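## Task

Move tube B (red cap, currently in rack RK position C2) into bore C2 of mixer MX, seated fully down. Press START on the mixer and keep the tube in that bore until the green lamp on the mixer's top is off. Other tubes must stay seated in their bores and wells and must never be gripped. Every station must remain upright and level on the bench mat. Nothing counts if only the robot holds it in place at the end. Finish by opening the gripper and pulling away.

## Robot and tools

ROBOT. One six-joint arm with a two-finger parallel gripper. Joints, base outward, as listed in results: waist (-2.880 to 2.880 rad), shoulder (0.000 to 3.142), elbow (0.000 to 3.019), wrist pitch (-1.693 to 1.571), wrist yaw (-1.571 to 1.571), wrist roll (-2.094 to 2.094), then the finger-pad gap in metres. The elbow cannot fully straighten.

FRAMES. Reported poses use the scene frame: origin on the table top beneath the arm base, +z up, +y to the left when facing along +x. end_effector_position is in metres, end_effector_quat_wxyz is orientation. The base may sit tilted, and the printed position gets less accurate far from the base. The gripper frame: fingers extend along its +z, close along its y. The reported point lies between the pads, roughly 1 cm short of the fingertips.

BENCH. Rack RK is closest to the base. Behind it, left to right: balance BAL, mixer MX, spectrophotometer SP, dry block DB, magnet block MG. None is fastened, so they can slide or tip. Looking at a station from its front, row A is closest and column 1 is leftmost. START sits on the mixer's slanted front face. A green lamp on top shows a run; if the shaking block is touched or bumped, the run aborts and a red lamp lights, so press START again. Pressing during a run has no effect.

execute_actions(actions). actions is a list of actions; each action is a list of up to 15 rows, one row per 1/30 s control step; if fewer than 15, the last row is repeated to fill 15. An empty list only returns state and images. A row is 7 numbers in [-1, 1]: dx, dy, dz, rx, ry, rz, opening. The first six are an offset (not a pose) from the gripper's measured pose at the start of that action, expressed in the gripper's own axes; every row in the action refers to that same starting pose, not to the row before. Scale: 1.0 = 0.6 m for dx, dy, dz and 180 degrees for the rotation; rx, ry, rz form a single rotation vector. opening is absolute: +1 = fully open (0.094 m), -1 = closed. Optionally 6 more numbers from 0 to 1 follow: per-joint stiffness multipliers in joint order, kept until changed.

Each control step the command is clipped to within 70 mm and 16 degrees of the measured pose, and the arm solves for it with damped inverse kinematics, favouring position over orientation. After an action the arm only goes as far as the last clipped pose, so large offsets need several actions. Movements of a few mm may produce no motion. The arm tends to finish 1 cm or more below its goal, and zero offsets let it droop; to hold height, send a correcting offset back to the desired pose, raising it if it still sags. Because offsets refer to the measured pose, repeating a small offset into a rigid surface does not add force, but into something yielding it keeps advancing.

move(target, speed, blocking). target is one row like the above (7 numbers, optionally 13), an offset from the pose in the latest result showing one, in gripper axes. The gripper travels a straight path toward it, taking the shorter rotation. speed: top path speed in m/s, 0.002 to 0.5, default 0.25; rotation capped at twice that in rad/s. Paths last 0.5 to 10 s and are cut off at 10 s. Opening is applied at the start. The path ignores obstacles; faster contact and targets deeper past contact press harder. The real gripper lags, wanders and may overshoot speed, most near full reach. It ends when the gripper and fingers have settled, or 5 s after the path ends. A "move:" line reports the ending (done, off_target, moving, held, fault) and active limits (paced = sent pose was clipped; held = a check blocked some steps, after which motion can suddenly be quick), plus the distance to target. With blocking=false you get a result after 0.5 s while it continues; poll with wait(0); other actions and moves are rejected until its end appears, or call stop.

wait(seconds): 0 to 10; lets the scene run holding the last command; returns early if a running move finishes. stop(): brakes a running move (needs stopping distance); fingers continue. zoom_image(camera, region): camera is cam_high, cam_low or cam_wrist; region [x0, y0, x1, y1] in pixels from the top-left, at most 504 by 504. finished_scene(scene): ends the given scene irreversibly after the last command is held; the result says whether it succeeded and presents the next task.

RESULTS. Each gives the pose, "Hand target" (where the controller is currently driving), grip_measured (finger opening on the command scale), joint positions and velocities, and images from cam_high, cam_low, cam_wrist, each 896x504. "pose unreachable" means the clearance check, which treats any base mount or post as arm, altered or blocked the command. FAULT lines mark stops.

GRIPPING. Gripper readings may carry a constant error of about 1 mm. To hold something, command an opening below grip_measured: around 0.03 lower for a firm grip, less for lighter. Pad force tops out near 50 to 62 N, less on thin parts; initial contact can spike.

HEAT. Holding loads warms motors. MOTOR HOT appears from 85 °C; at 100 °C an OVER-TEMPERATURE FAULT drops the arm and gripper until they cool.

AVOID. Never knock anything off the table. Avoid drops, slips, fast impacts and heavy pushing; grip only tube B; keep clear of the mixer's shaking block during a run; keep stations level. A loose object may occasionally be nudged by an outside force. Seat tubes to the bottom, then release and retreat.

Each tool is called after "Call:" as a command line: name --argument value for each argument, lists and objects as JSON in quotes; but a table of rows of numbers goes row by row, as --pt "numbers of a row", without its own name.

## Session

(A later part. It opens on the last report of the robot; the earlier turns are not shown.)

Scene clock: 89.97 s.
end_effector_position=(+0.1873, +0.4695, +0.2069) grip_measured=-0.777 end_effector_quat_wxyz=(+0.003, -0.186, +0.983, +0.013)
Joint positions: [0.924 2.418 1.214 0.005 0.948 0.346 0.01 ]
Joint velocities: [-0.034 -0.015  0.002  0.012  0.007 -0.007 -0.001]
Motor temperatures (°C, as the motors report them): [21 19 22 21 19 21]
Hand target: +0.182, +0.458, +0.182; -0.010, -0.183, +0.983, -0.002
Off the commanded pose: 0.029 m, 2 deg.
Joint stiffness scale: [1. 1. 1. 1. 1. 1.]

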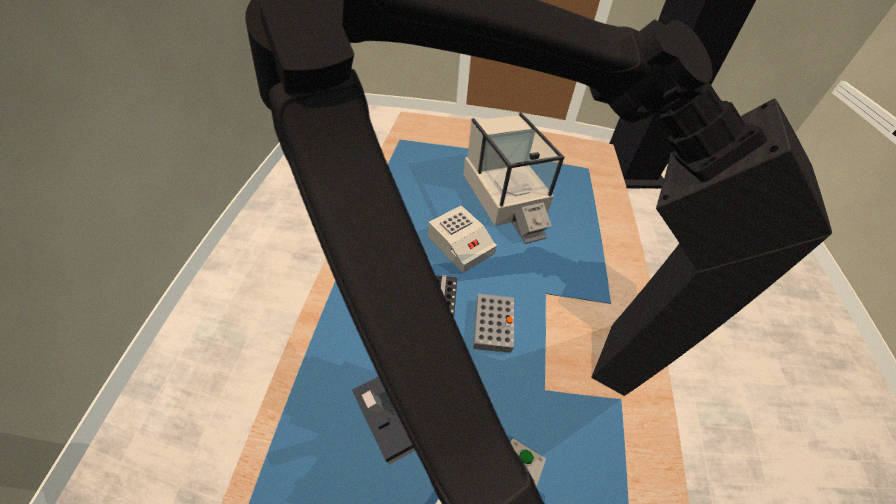

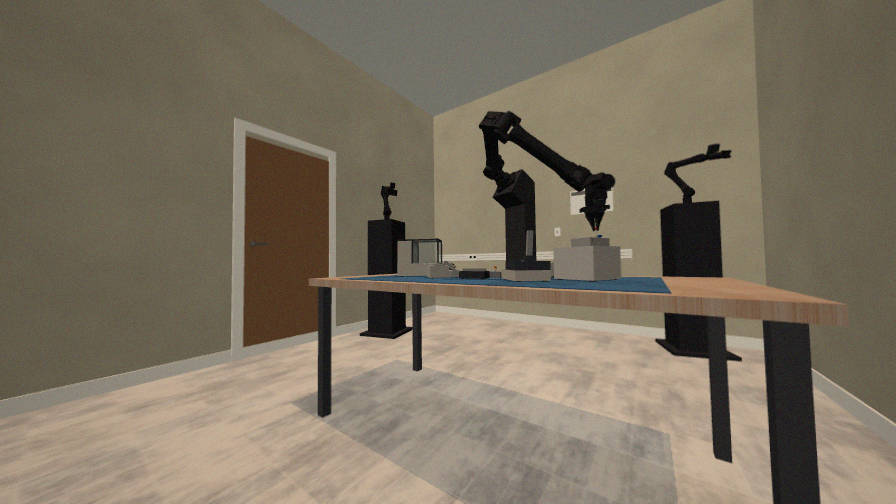

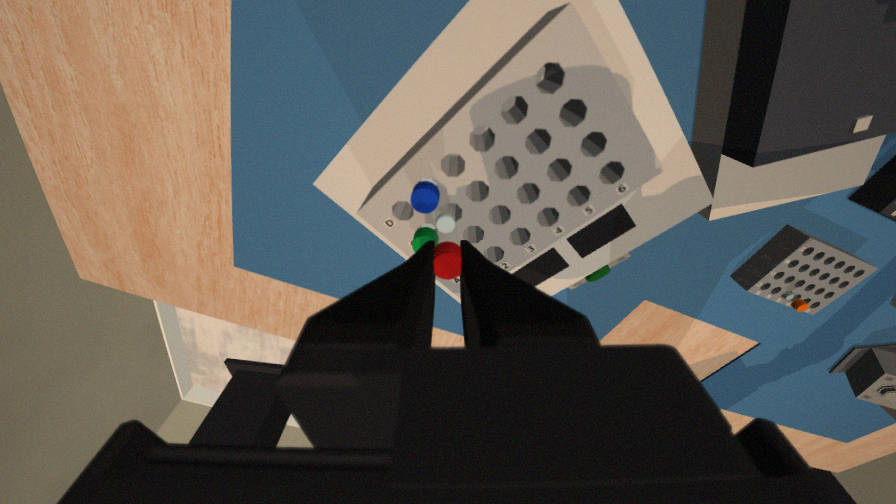

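Call:
execute_actions --actions '[[[0.012,-0.024,0.045,0.018,0.008,0,-0.8]]]'

Call:
zoom_image --camera "cam_wrist" --region '[350,130,550,290]'

Scene clock: 93.63 s.
end_effector_position=(+0.1887, +0.4671, +0.2028) grip_measured=-0.777 end_effector_quat_wxyz=(+0.007, -0.185, +0.983, +0.000)
Joint positions: [0.92  2.428 1.222 0.005 0.972 0.346 0.01 ]
Joint velocities: [-0.015 -0.005  0.007 -0.017  0.022  0.037  0.   ]
Motor temperatures (°C, as the motors report them): [21 19 22 21 19 21]
Hand target: +0.185, +0.454, +0.181; -0.005, -0.186, +0.982, -0.018
Off the commanded pose: 0.027 m, 2 deg.
Joint stiffness scale: [1. 1. 1. 1. 1. 1.]

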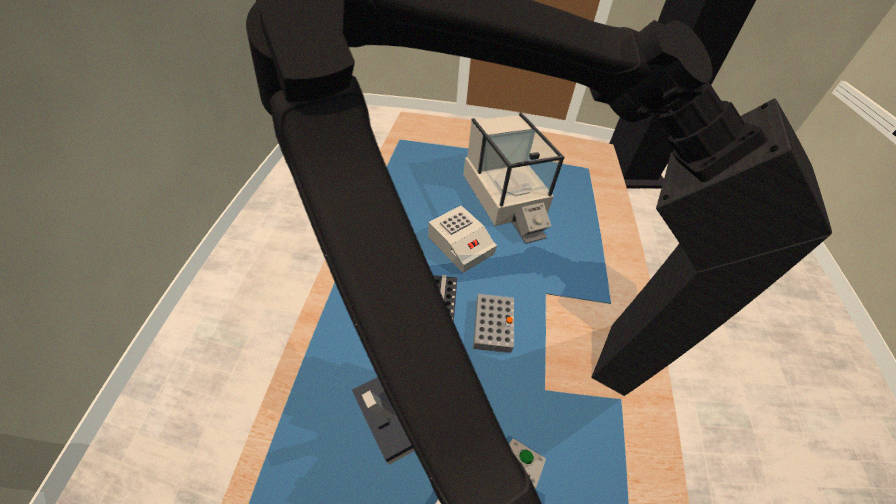

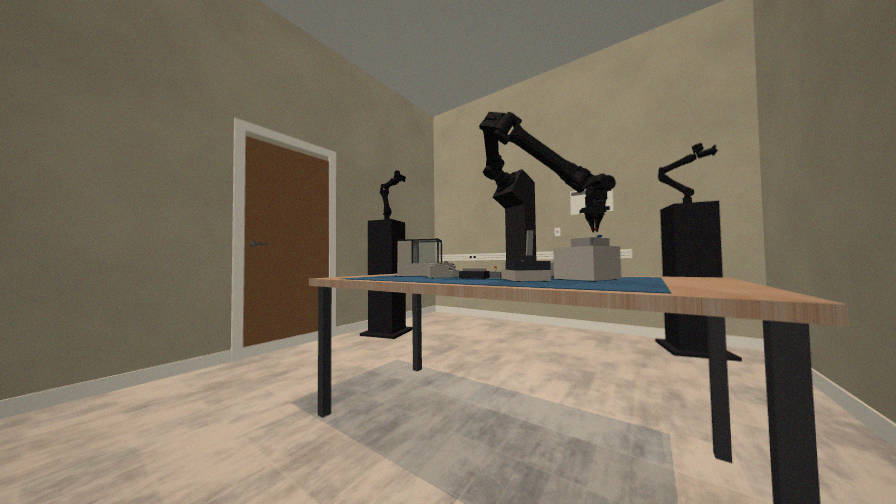

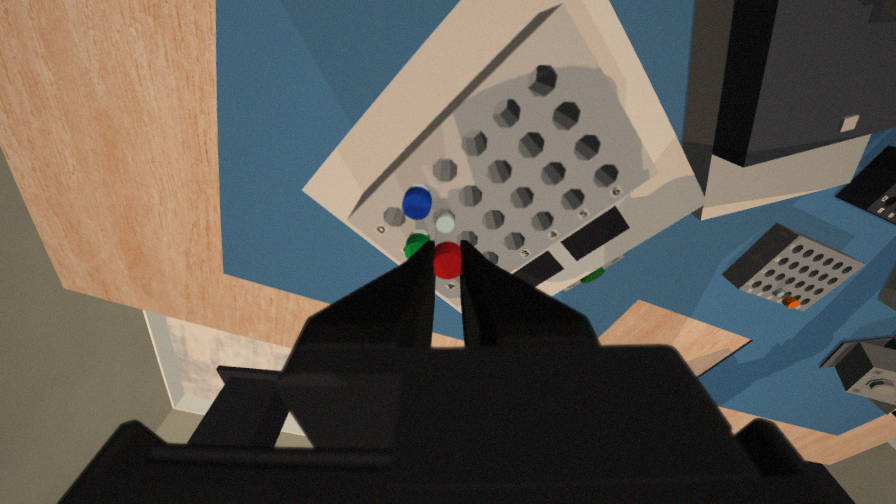

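Region (350, 130, 550, 290) of cam_wrist's 896x504 image, scaled by 2.520, with more detail than that image has; it fills the top 403 rows of this view, and the rest is white.

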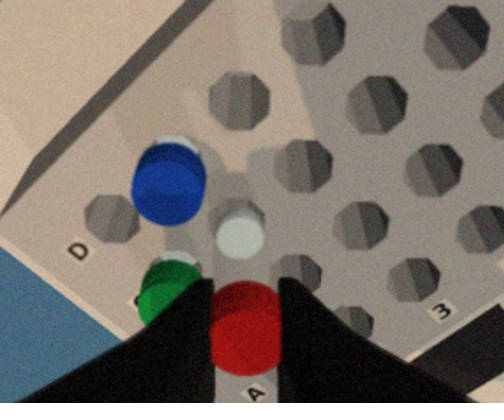

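In.

Call:
execute_actions --actions '[[[0.014,-0.016,0.056,0.009,0.009,0,-0.8]]]'

Scene clock: 95.80 s.
end_effector_position=(+0.1881, +0.4674, +0.1917) grip_measured=-0.777 end_effector_quat_wxyz=(+0.007, -0.186, +0.983, -0.002)
Joint positions: [0.903 2.447 1.236 0.028 0.969 0.321 0.01 ]
Joint velocities: [-0.024 -0.015 -0.002  0.012  0.022  0.007 -0.   ]
Motor temperatures (°C, as the motors report them): [21 19 22 21 19 21]
Hand target: +0.184, +0.455, +0.170; -0.004, -0.185, +0.983, -0.016
Off the commanded pose: 0.026 m, 2 deg.
Joint stiffness scale: [1. 1. 1. 1. 1. 1.]

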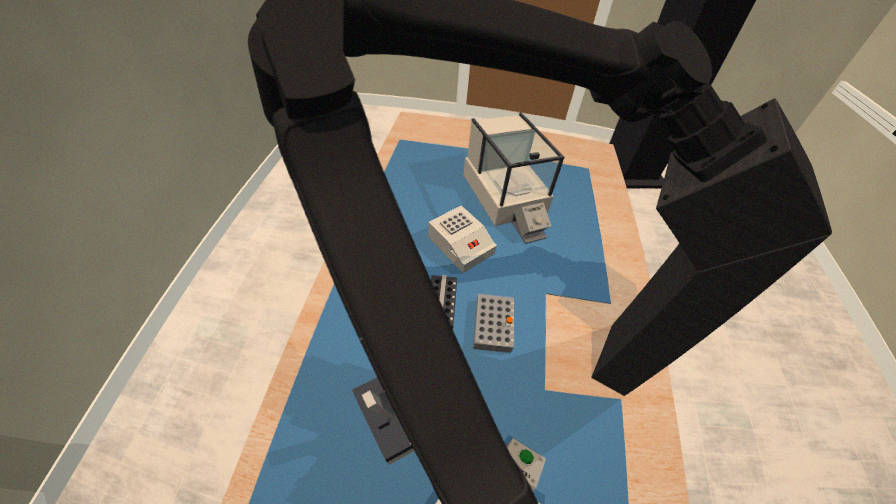

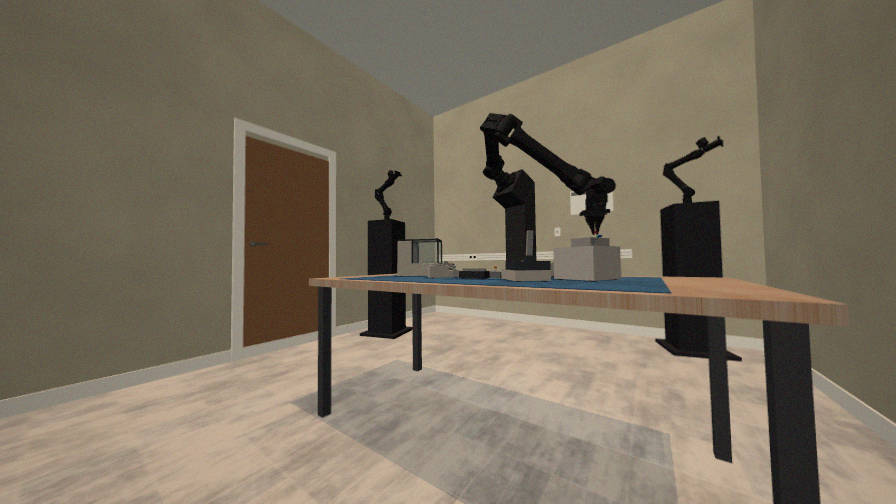

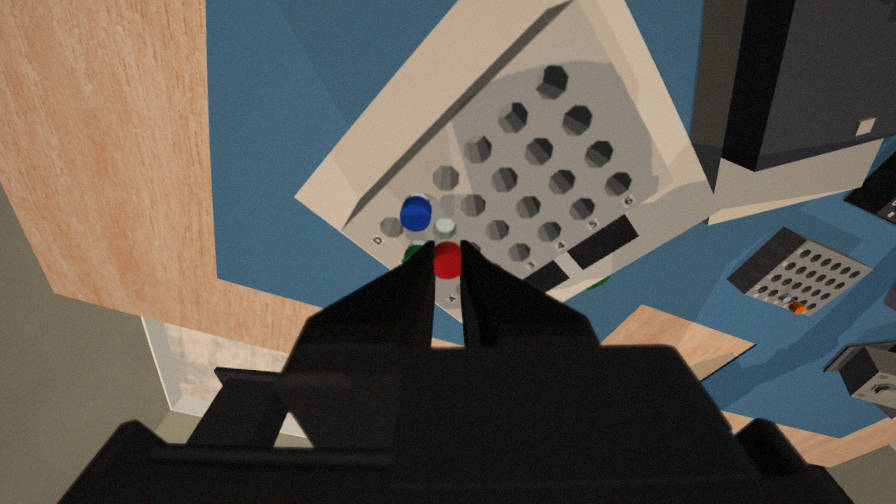

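Call:
execute_actions --actions '[[[0.014,-0.016,0.03,0.009,0.009,0,-0.55]],[[0.014,-0.016,0.03,0.009,0.009,0,-0.55]]]'

Scene clock: 97.87 s.
end_effector_position=(+0.1889, +0.4665, +0.1917) grip_measured=-0.552 end_effector_quat_wxyz=(+0.008, -0.186, +0.982, -0.005)
Joint positions: [0.903 2.447 1.236 0.028 0.976 0.32  0.021]
Joint velocities: [-0.015 -0.015 -0.012 -0.012 -0.051 -0.081 -0.001]
Motor temperatures (°C, as the motors report them): [21 19 22 21 19 21]
Hand target: +0.184, +0.455, +0.174; -0.004, -0.186, +0.982, -0.020
Off the commanded pose: 0.022 m, 2 deg.
Joint stiffness scale: [1. 1. 1. 1. 1. 1.]

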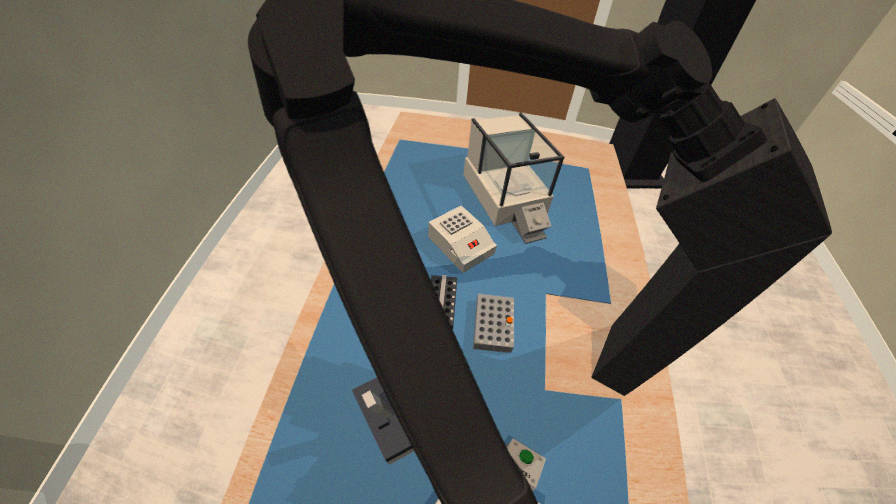

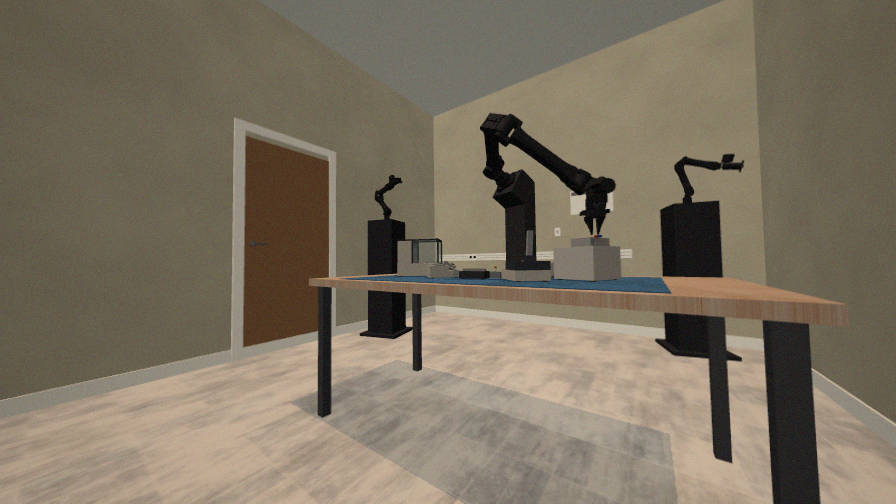

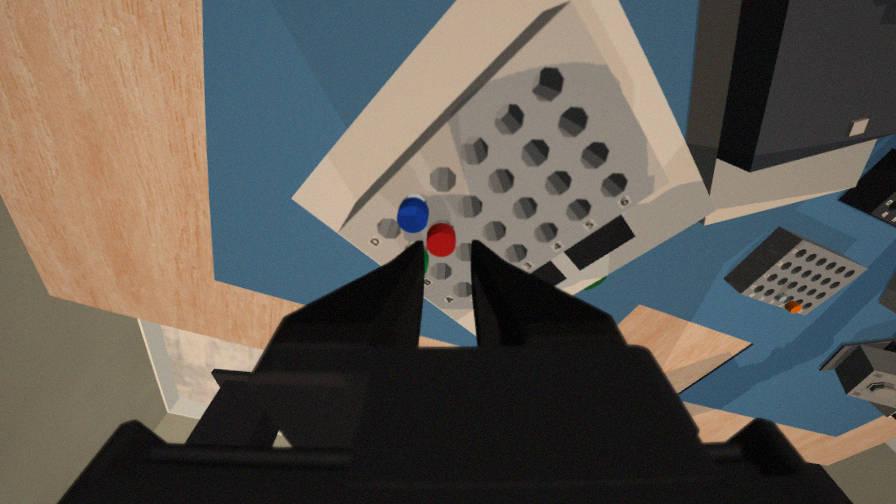

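Dropped below tips probably; close and press.

Call:
execute_actions --actions '[[[0.014,-0.014,0.03,0.006,0.009,0,-0.8]],[[0.014,-0.014,0.03,0.006,0.009,0,-0.8]]]'

Call:
execute_actions --actions '[[[0.014,-0.014,0.03,0.006,0.009,0,-0.9]],[[0.014,-0.014,0.055,0.008,0.009,0,-0.9]],[[0.014,-0.014,0.055,0.008,0.009,0,-0.9]]]'

Scene clock: 101.30 s.
end_effector_position=(+0.1889, +0.4665, +0.1917) grip_measured=-0.798 end_effector_quat_wxyz=(+0.008, -0.186, +0.982, -0.005)
Joint positions: [0.903 2.447 1.236 0.028 0.976 0.32  0.009]
Joint velocities: [ 0.005  0.005  0.002 -0.002  0.007 -0.095 -0.   ]
Motor temperatures (°C, as the motors report them): [21 19 22 21 19 21]
Hand target: +0.184, +0.455, +0.174; -0.004, -0.186, +0.982, -0.017
Off the commanded pose: 0.022 m, 2 deg.
Joint stiffness scale: [1. 1. 1. 1. 1. 1.]

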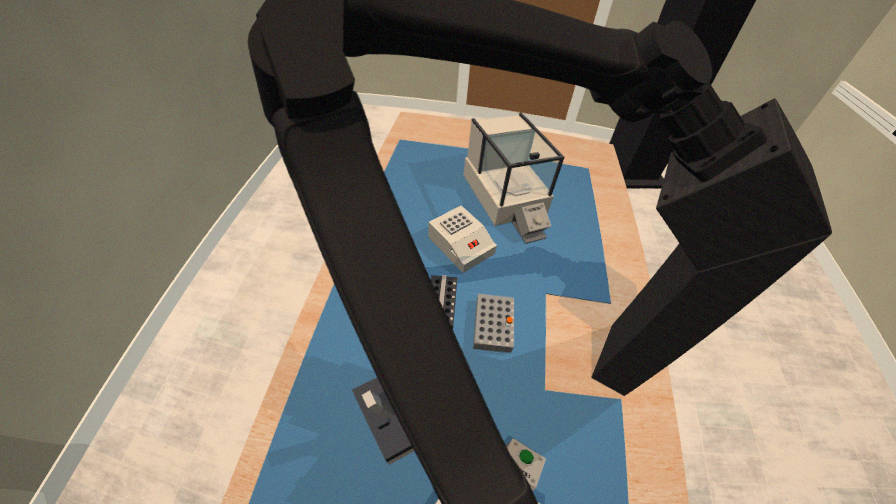

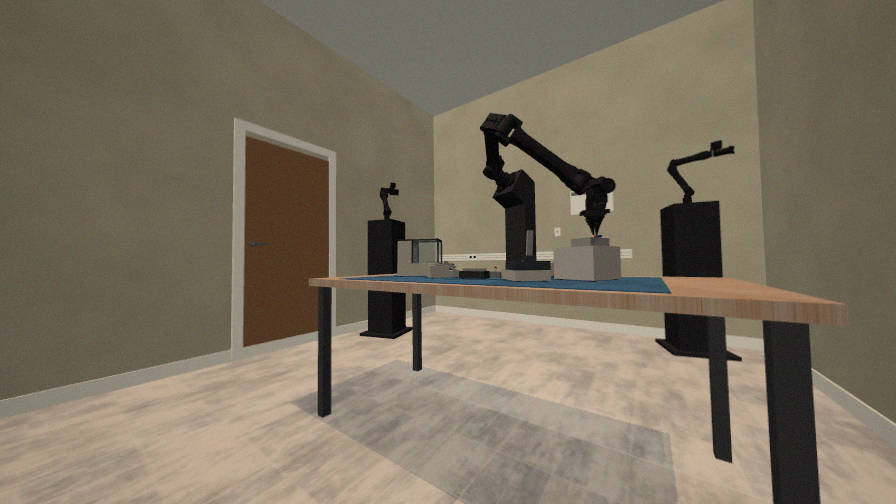

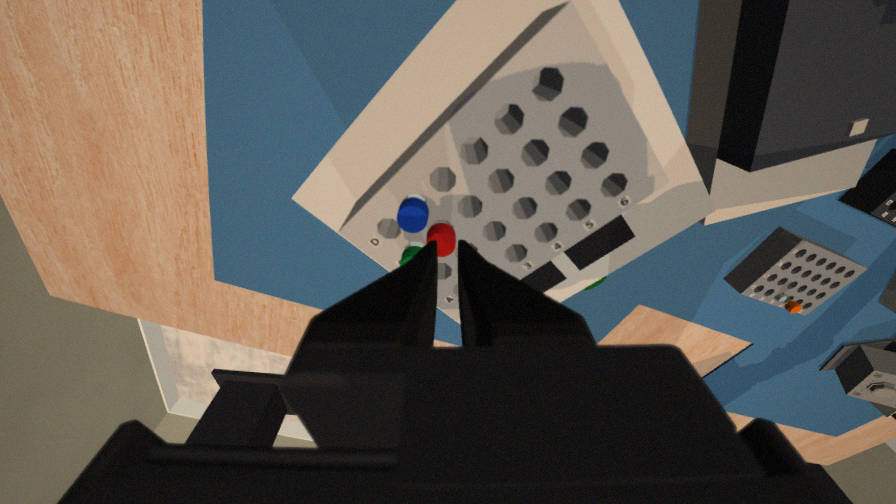

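Scene clock: 102.80 s.
end_effector_position=(+0.1906, +0.4696, +0.1880) grip_measured=-0.898 end_effector_quat_wxyz=(+0.012, -0.197, +0.980, -0.003)
Joint positions: [0.899 2.455 1.244 0.05  0.974 0.278 0.005]
Joint velocities: [ 0.005  0.005  0.012 -0.017 -0.022  0.022  0.   ]
Motor temperatures (°C, as the motors report them): [21 19 22 21 19 21]
Hand target: +0.185, +0.457, +0.157; -0.001, -0.189, +0.982, -0.018
Off the commanded pose: 0.035 m, 2 deg.
Joint stiffness scale: [1. 1. 1. 1. 1. 1.]

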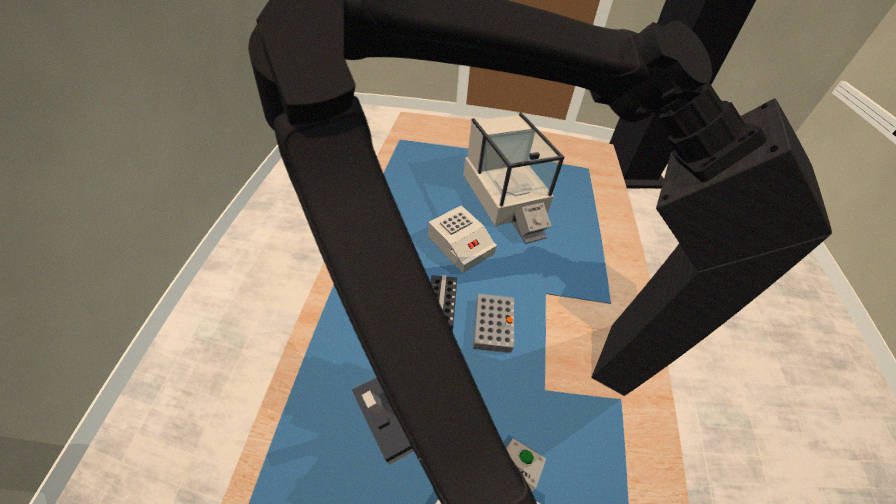

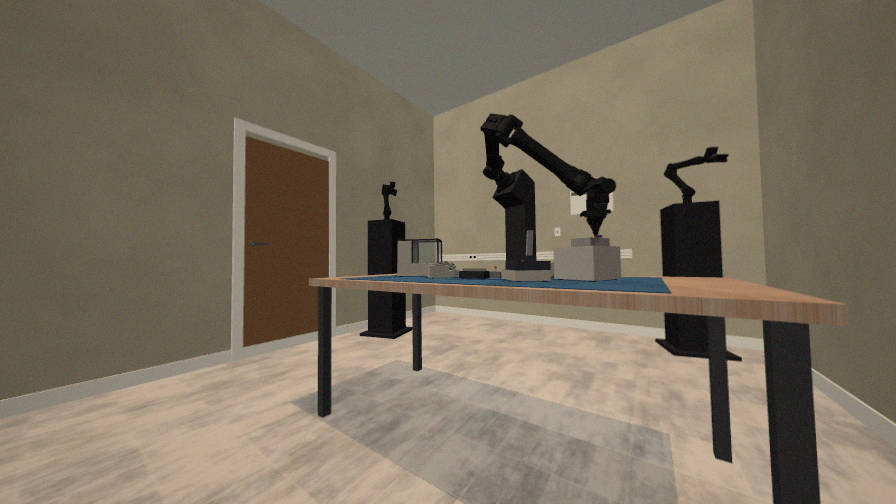

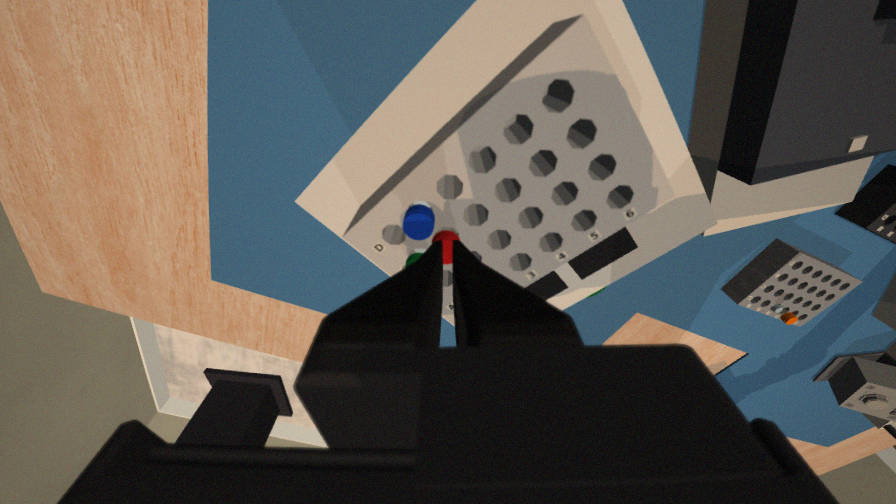

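Call:
move --target '[0,0,-0.1,0,0,0,-1]' --speed 0.1

Call:
move --target '[0.25,-0.27,0,0,0,-0.25,-1]'

Call:
move --target '[0,0,0.08,0,-0.12,0,-1]'

Scene clock: 106.77 s.
end_effector_position=(+0.1897, +0.4693, +0.2417) grip_measured=-0.987 end_effector_quat_wxyz=(+0.011, -0.201, +0.979, -0.004)
Joint positions: [ 0.985  2.378  1.208 -0.122  1.004  0.423  0.001]
Joint velocities: [ 0.005 -0.005 -0.007 -0.002 -0.066  0.051  0.   ]
Motor temperatures (°C, as the motors report them): [21 19 22 21 19 21]
Hand target: +0.190, +0.470, +0.248; +0.013, -0.197, +0.980, -0.002
Off the commanded pose: 0.006 m, 1 deg.
Joint stiffness scale: [1. 1. 1. 1. 1. 1.]
move: done

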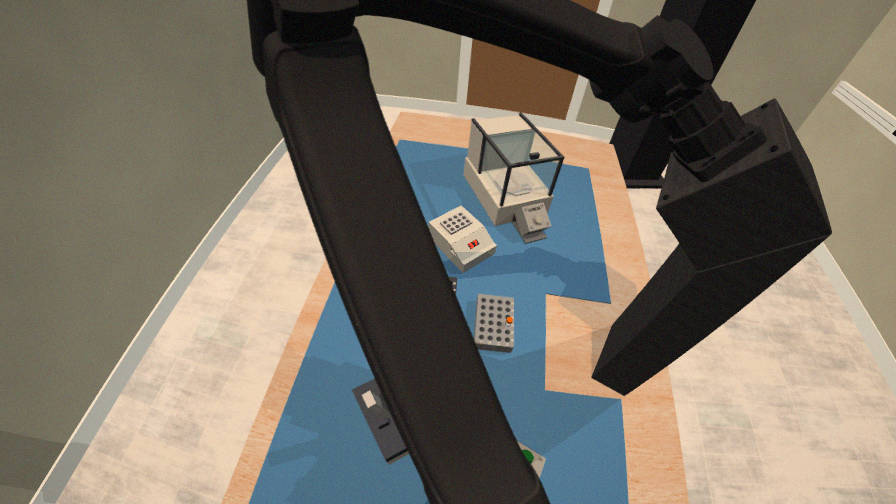

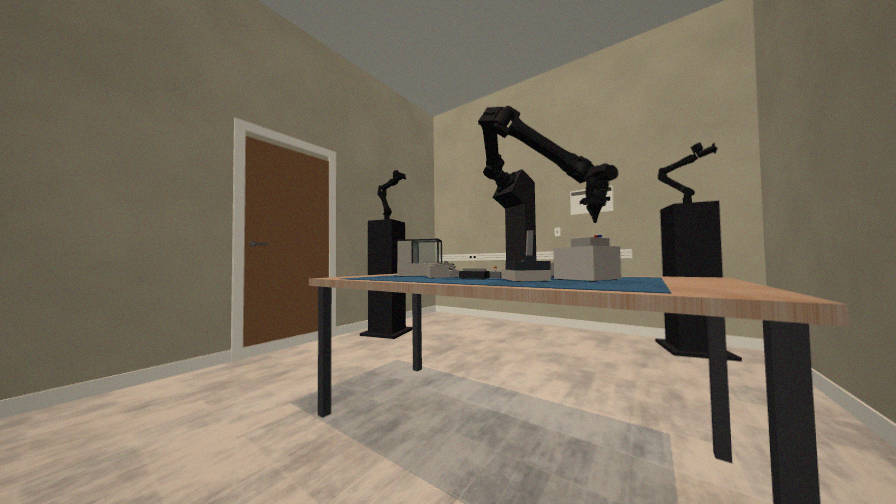

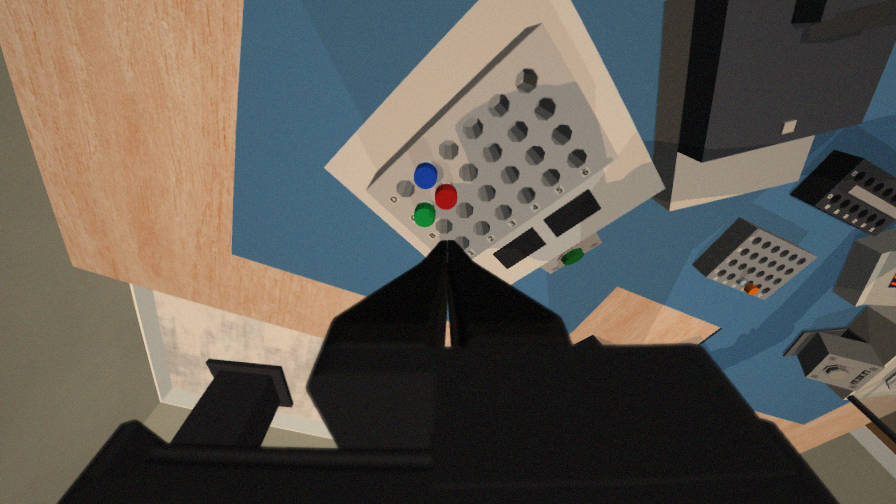

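Scene clock: 109.00 s.
end_effector_position=(+0.1188, +0.2725, +0.2458) grip_measured=-0.987 end_effector_quat_wxyz=(+0.018, -0.560, +0.829, -0.002)
Joint positions: [ 0.855  2.257  0.573  0.605  0.946 -0.603  0.001]
Joint velocities: [-0.024  0.015 -0.012  0.017  0.007 -0.037  0.001]
Motor temperatures (°C, as the motors report them): [21 19 22 21 19 21]
Hand target: +0.119, +0.260, +0.241; +0.007, -0.560, +0.828, -0.008
Off the commanded pose: 0.013 m, 1 deg.
Joint stiffness scale: [1. 1. 1. 1. 1. 1.]
move: off_target

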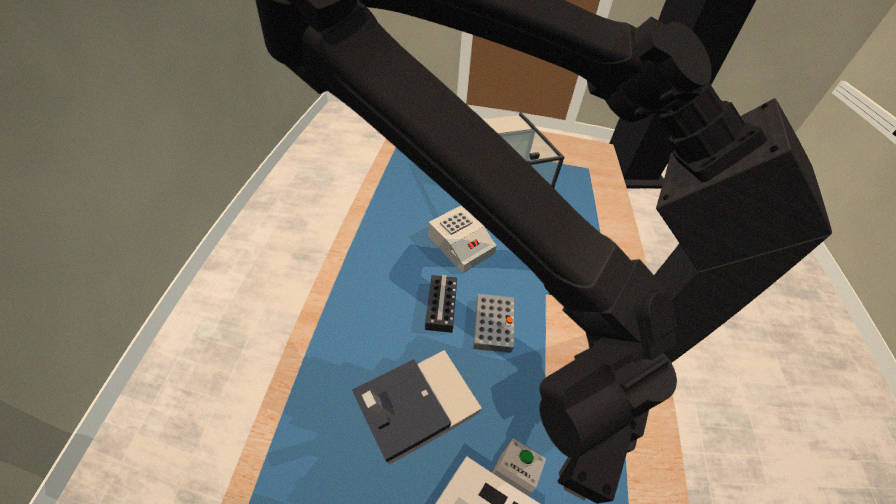

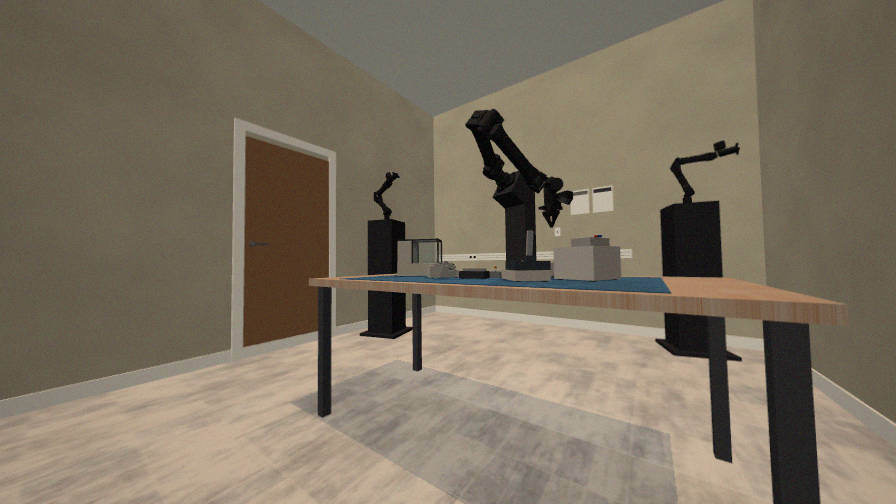

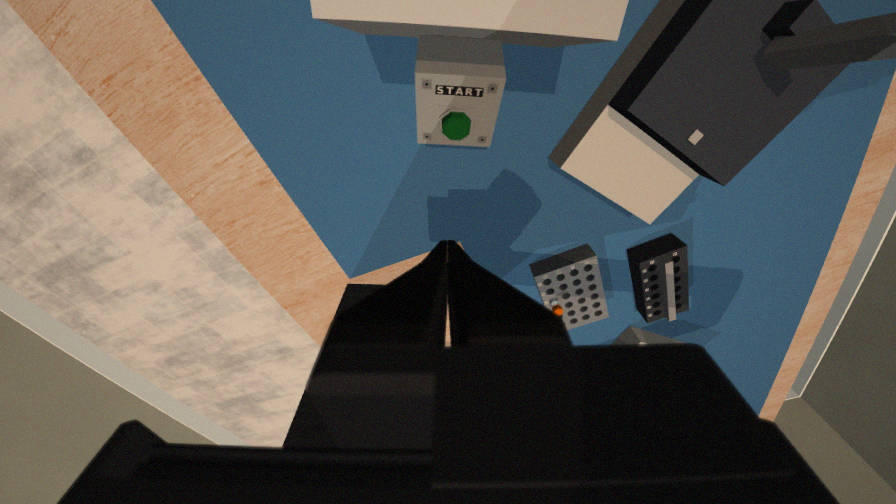

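Scene clock: 110.33 s.
end_effector_position=(+0.1280, +0.2856, +0.2019) grip_measured=-0.987 end_effector_quat_wxyz=(+0.182, -0.541, +0.814, +0.109)
Joint positions: [ 0.62   2.508  0.537  1.405  0.475 -1.056  0.001]
Joint velocities: [-0.005 -0.005 -0.007  0.002  0.037  0.007 -0.001]
Motor temperatures (°C, as the motors report them): [21 19 22 21 19 21]
Hand target: +0.119, +0.273, +0.198; +0.169, -0.549, +0.811, +0.106
Off the commanded pose: 0.015 m, 2 deg.
Joint stiffness scale: [1. 1. 1. 1. 1. 1.]
move: off_target

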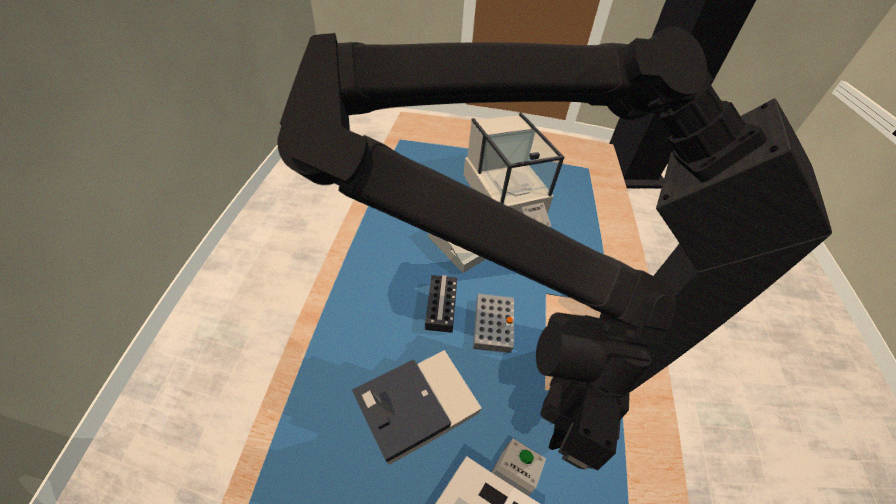

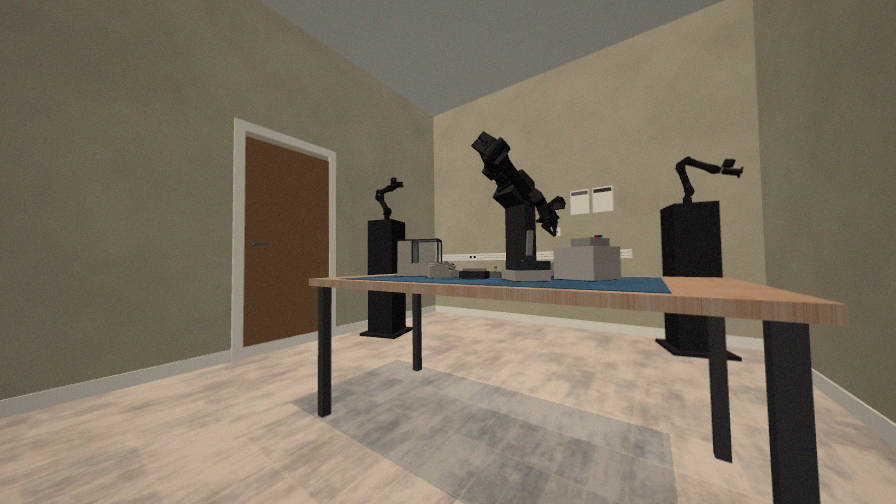

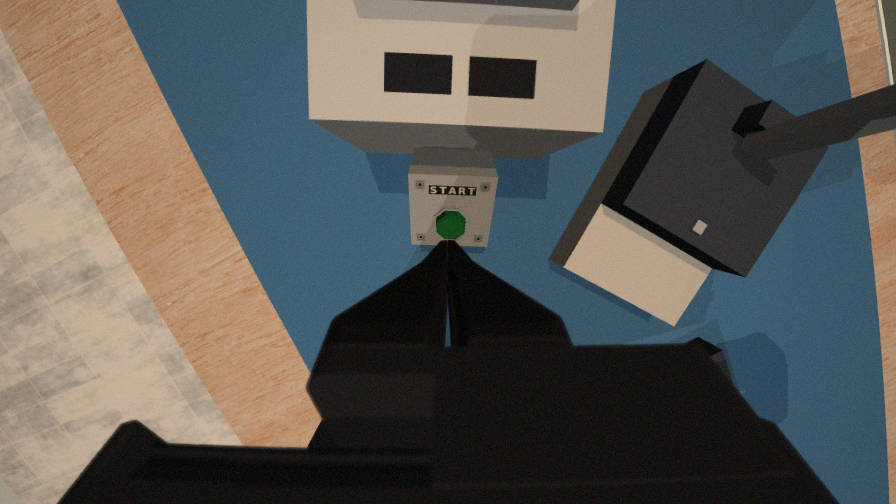

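Call:
move --target '[0.06,-0.004,0.11,0,0.04,0,-1]' --speed 0.1

Scene clock: 113.03 s.
end_effector_position=(+0.1379, +0.2882, +0.1385) grip_measured=-0.987 end_effector_quat_wxyz=(+0.147, -0.541, +0.825, +0.080)
Joint positions: [ 0.516  2.537  0.682  1.278  0.475 -1.091  0.001]
Joint velocities: [ 0.005 -0.015  0.002 -0.012 -0.066 -0.037  0.001]
Motor temperatures (°C, as the motors report them): [21 19 22 21 19 21]
Hand target: +0.129, +0.279, +0.128; +0.131, -0.547, +0.824, +0.075
Off the commanded pose: 0.017 m, 2 deg.
Joint stiffness scale: [1. 1. 1. 1. 1. 1.]
move: off_target

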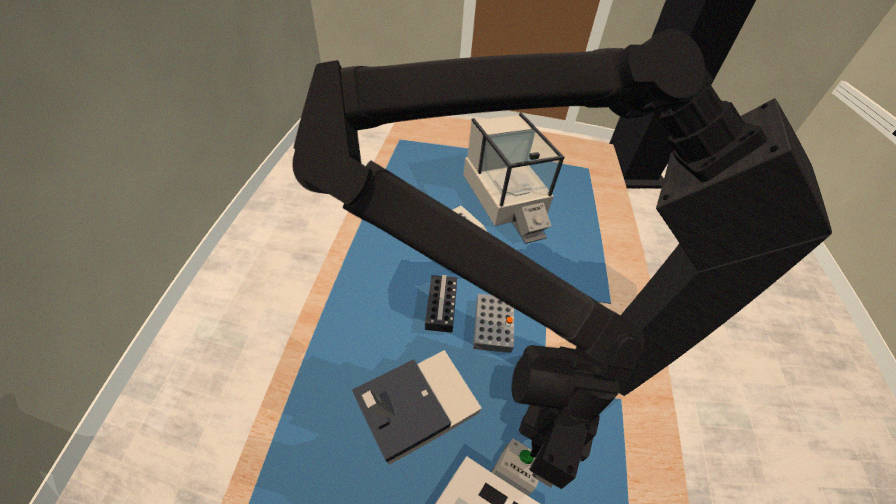

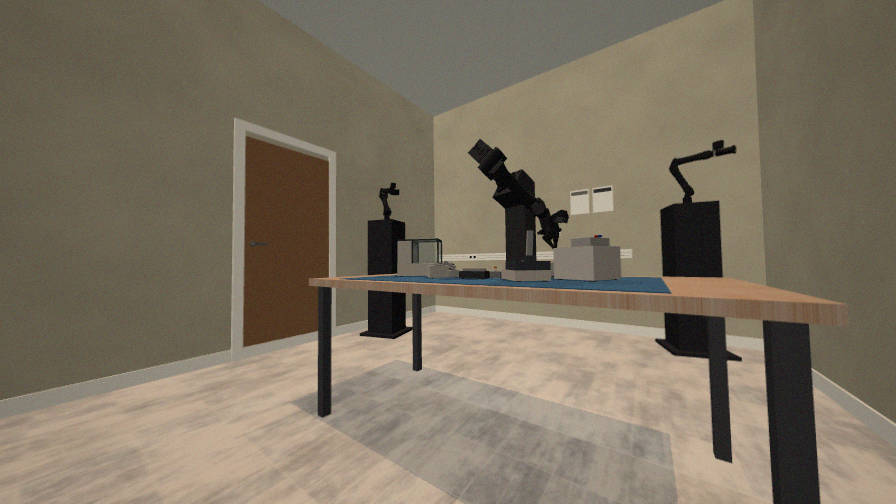

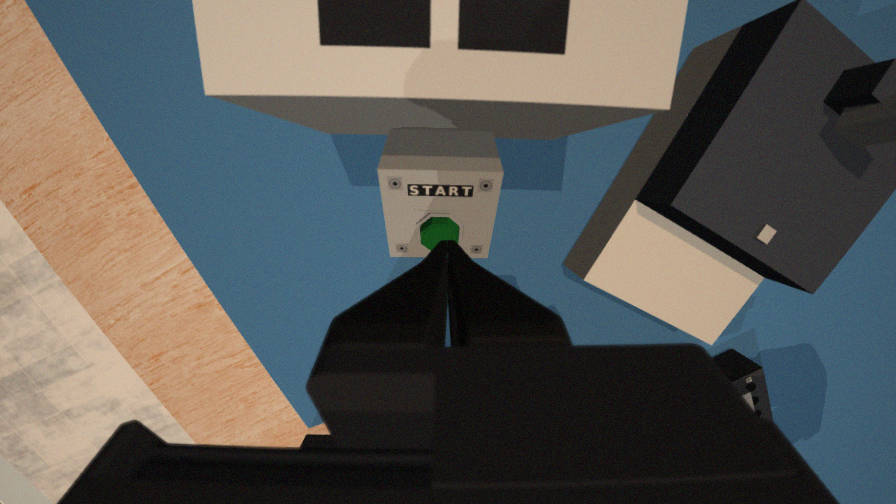

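Call:
move --target '[0.075,0.017,0.06,0,0.01,0,-1]' --speed 0.06

Scene clock: 115.87 s.
end_effector_position=(+0.1205, +0.2713, +0.0994) grip_measured=-0.987 end_effector_quat_wxyz=(+0.139, -0.541, +0.825, +0.080)
Joint positions: [ 0.411  2.624  0.74   1.318  0.395 -1.148  0.001]
Joint velocities: [-0.015 -0.005 -0.002  0.027  0.007 -0.007 -0.   ]
Motor temperatures (°C, as the motors report them): [21 19 22 21 19 21]
Hand target: +0.117, +0.264, +0.090; +0.133, -0.542, +0.827, +0.072
Off the commanded pose: 0.013 m, 1 deg.
Joint stiffness scale: [1. 1. 1. 1. 1. 1.]
move: off_target

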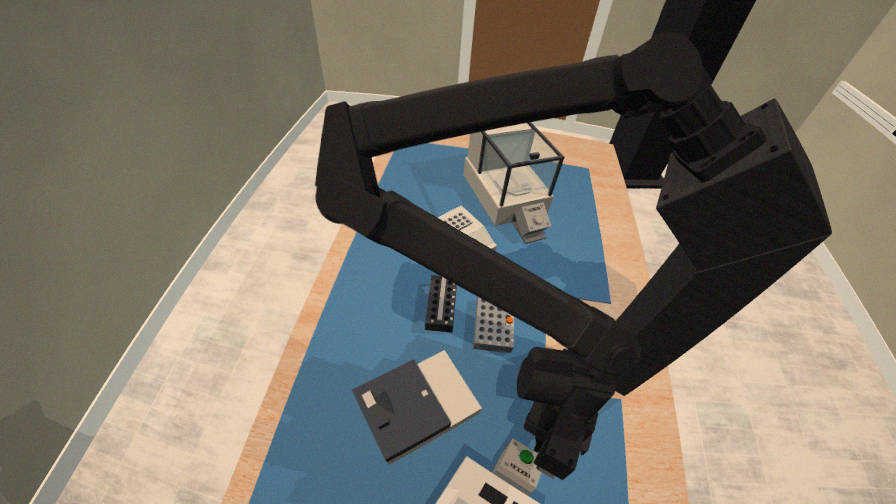

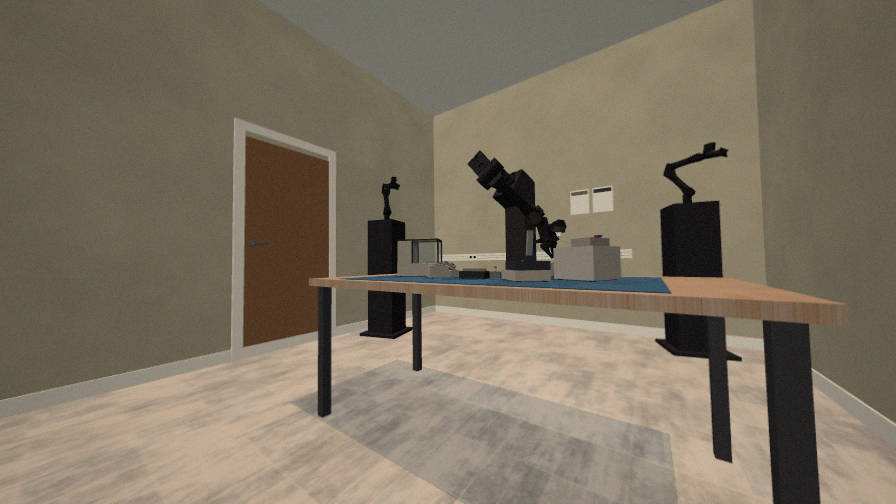

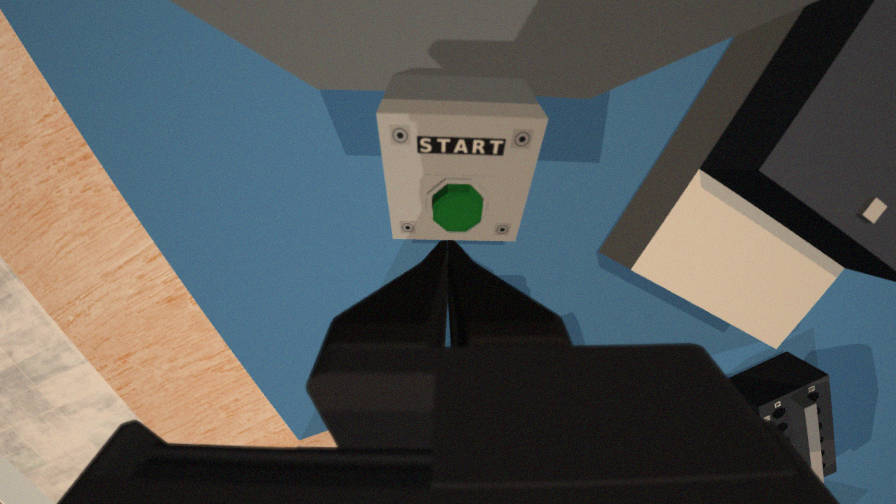

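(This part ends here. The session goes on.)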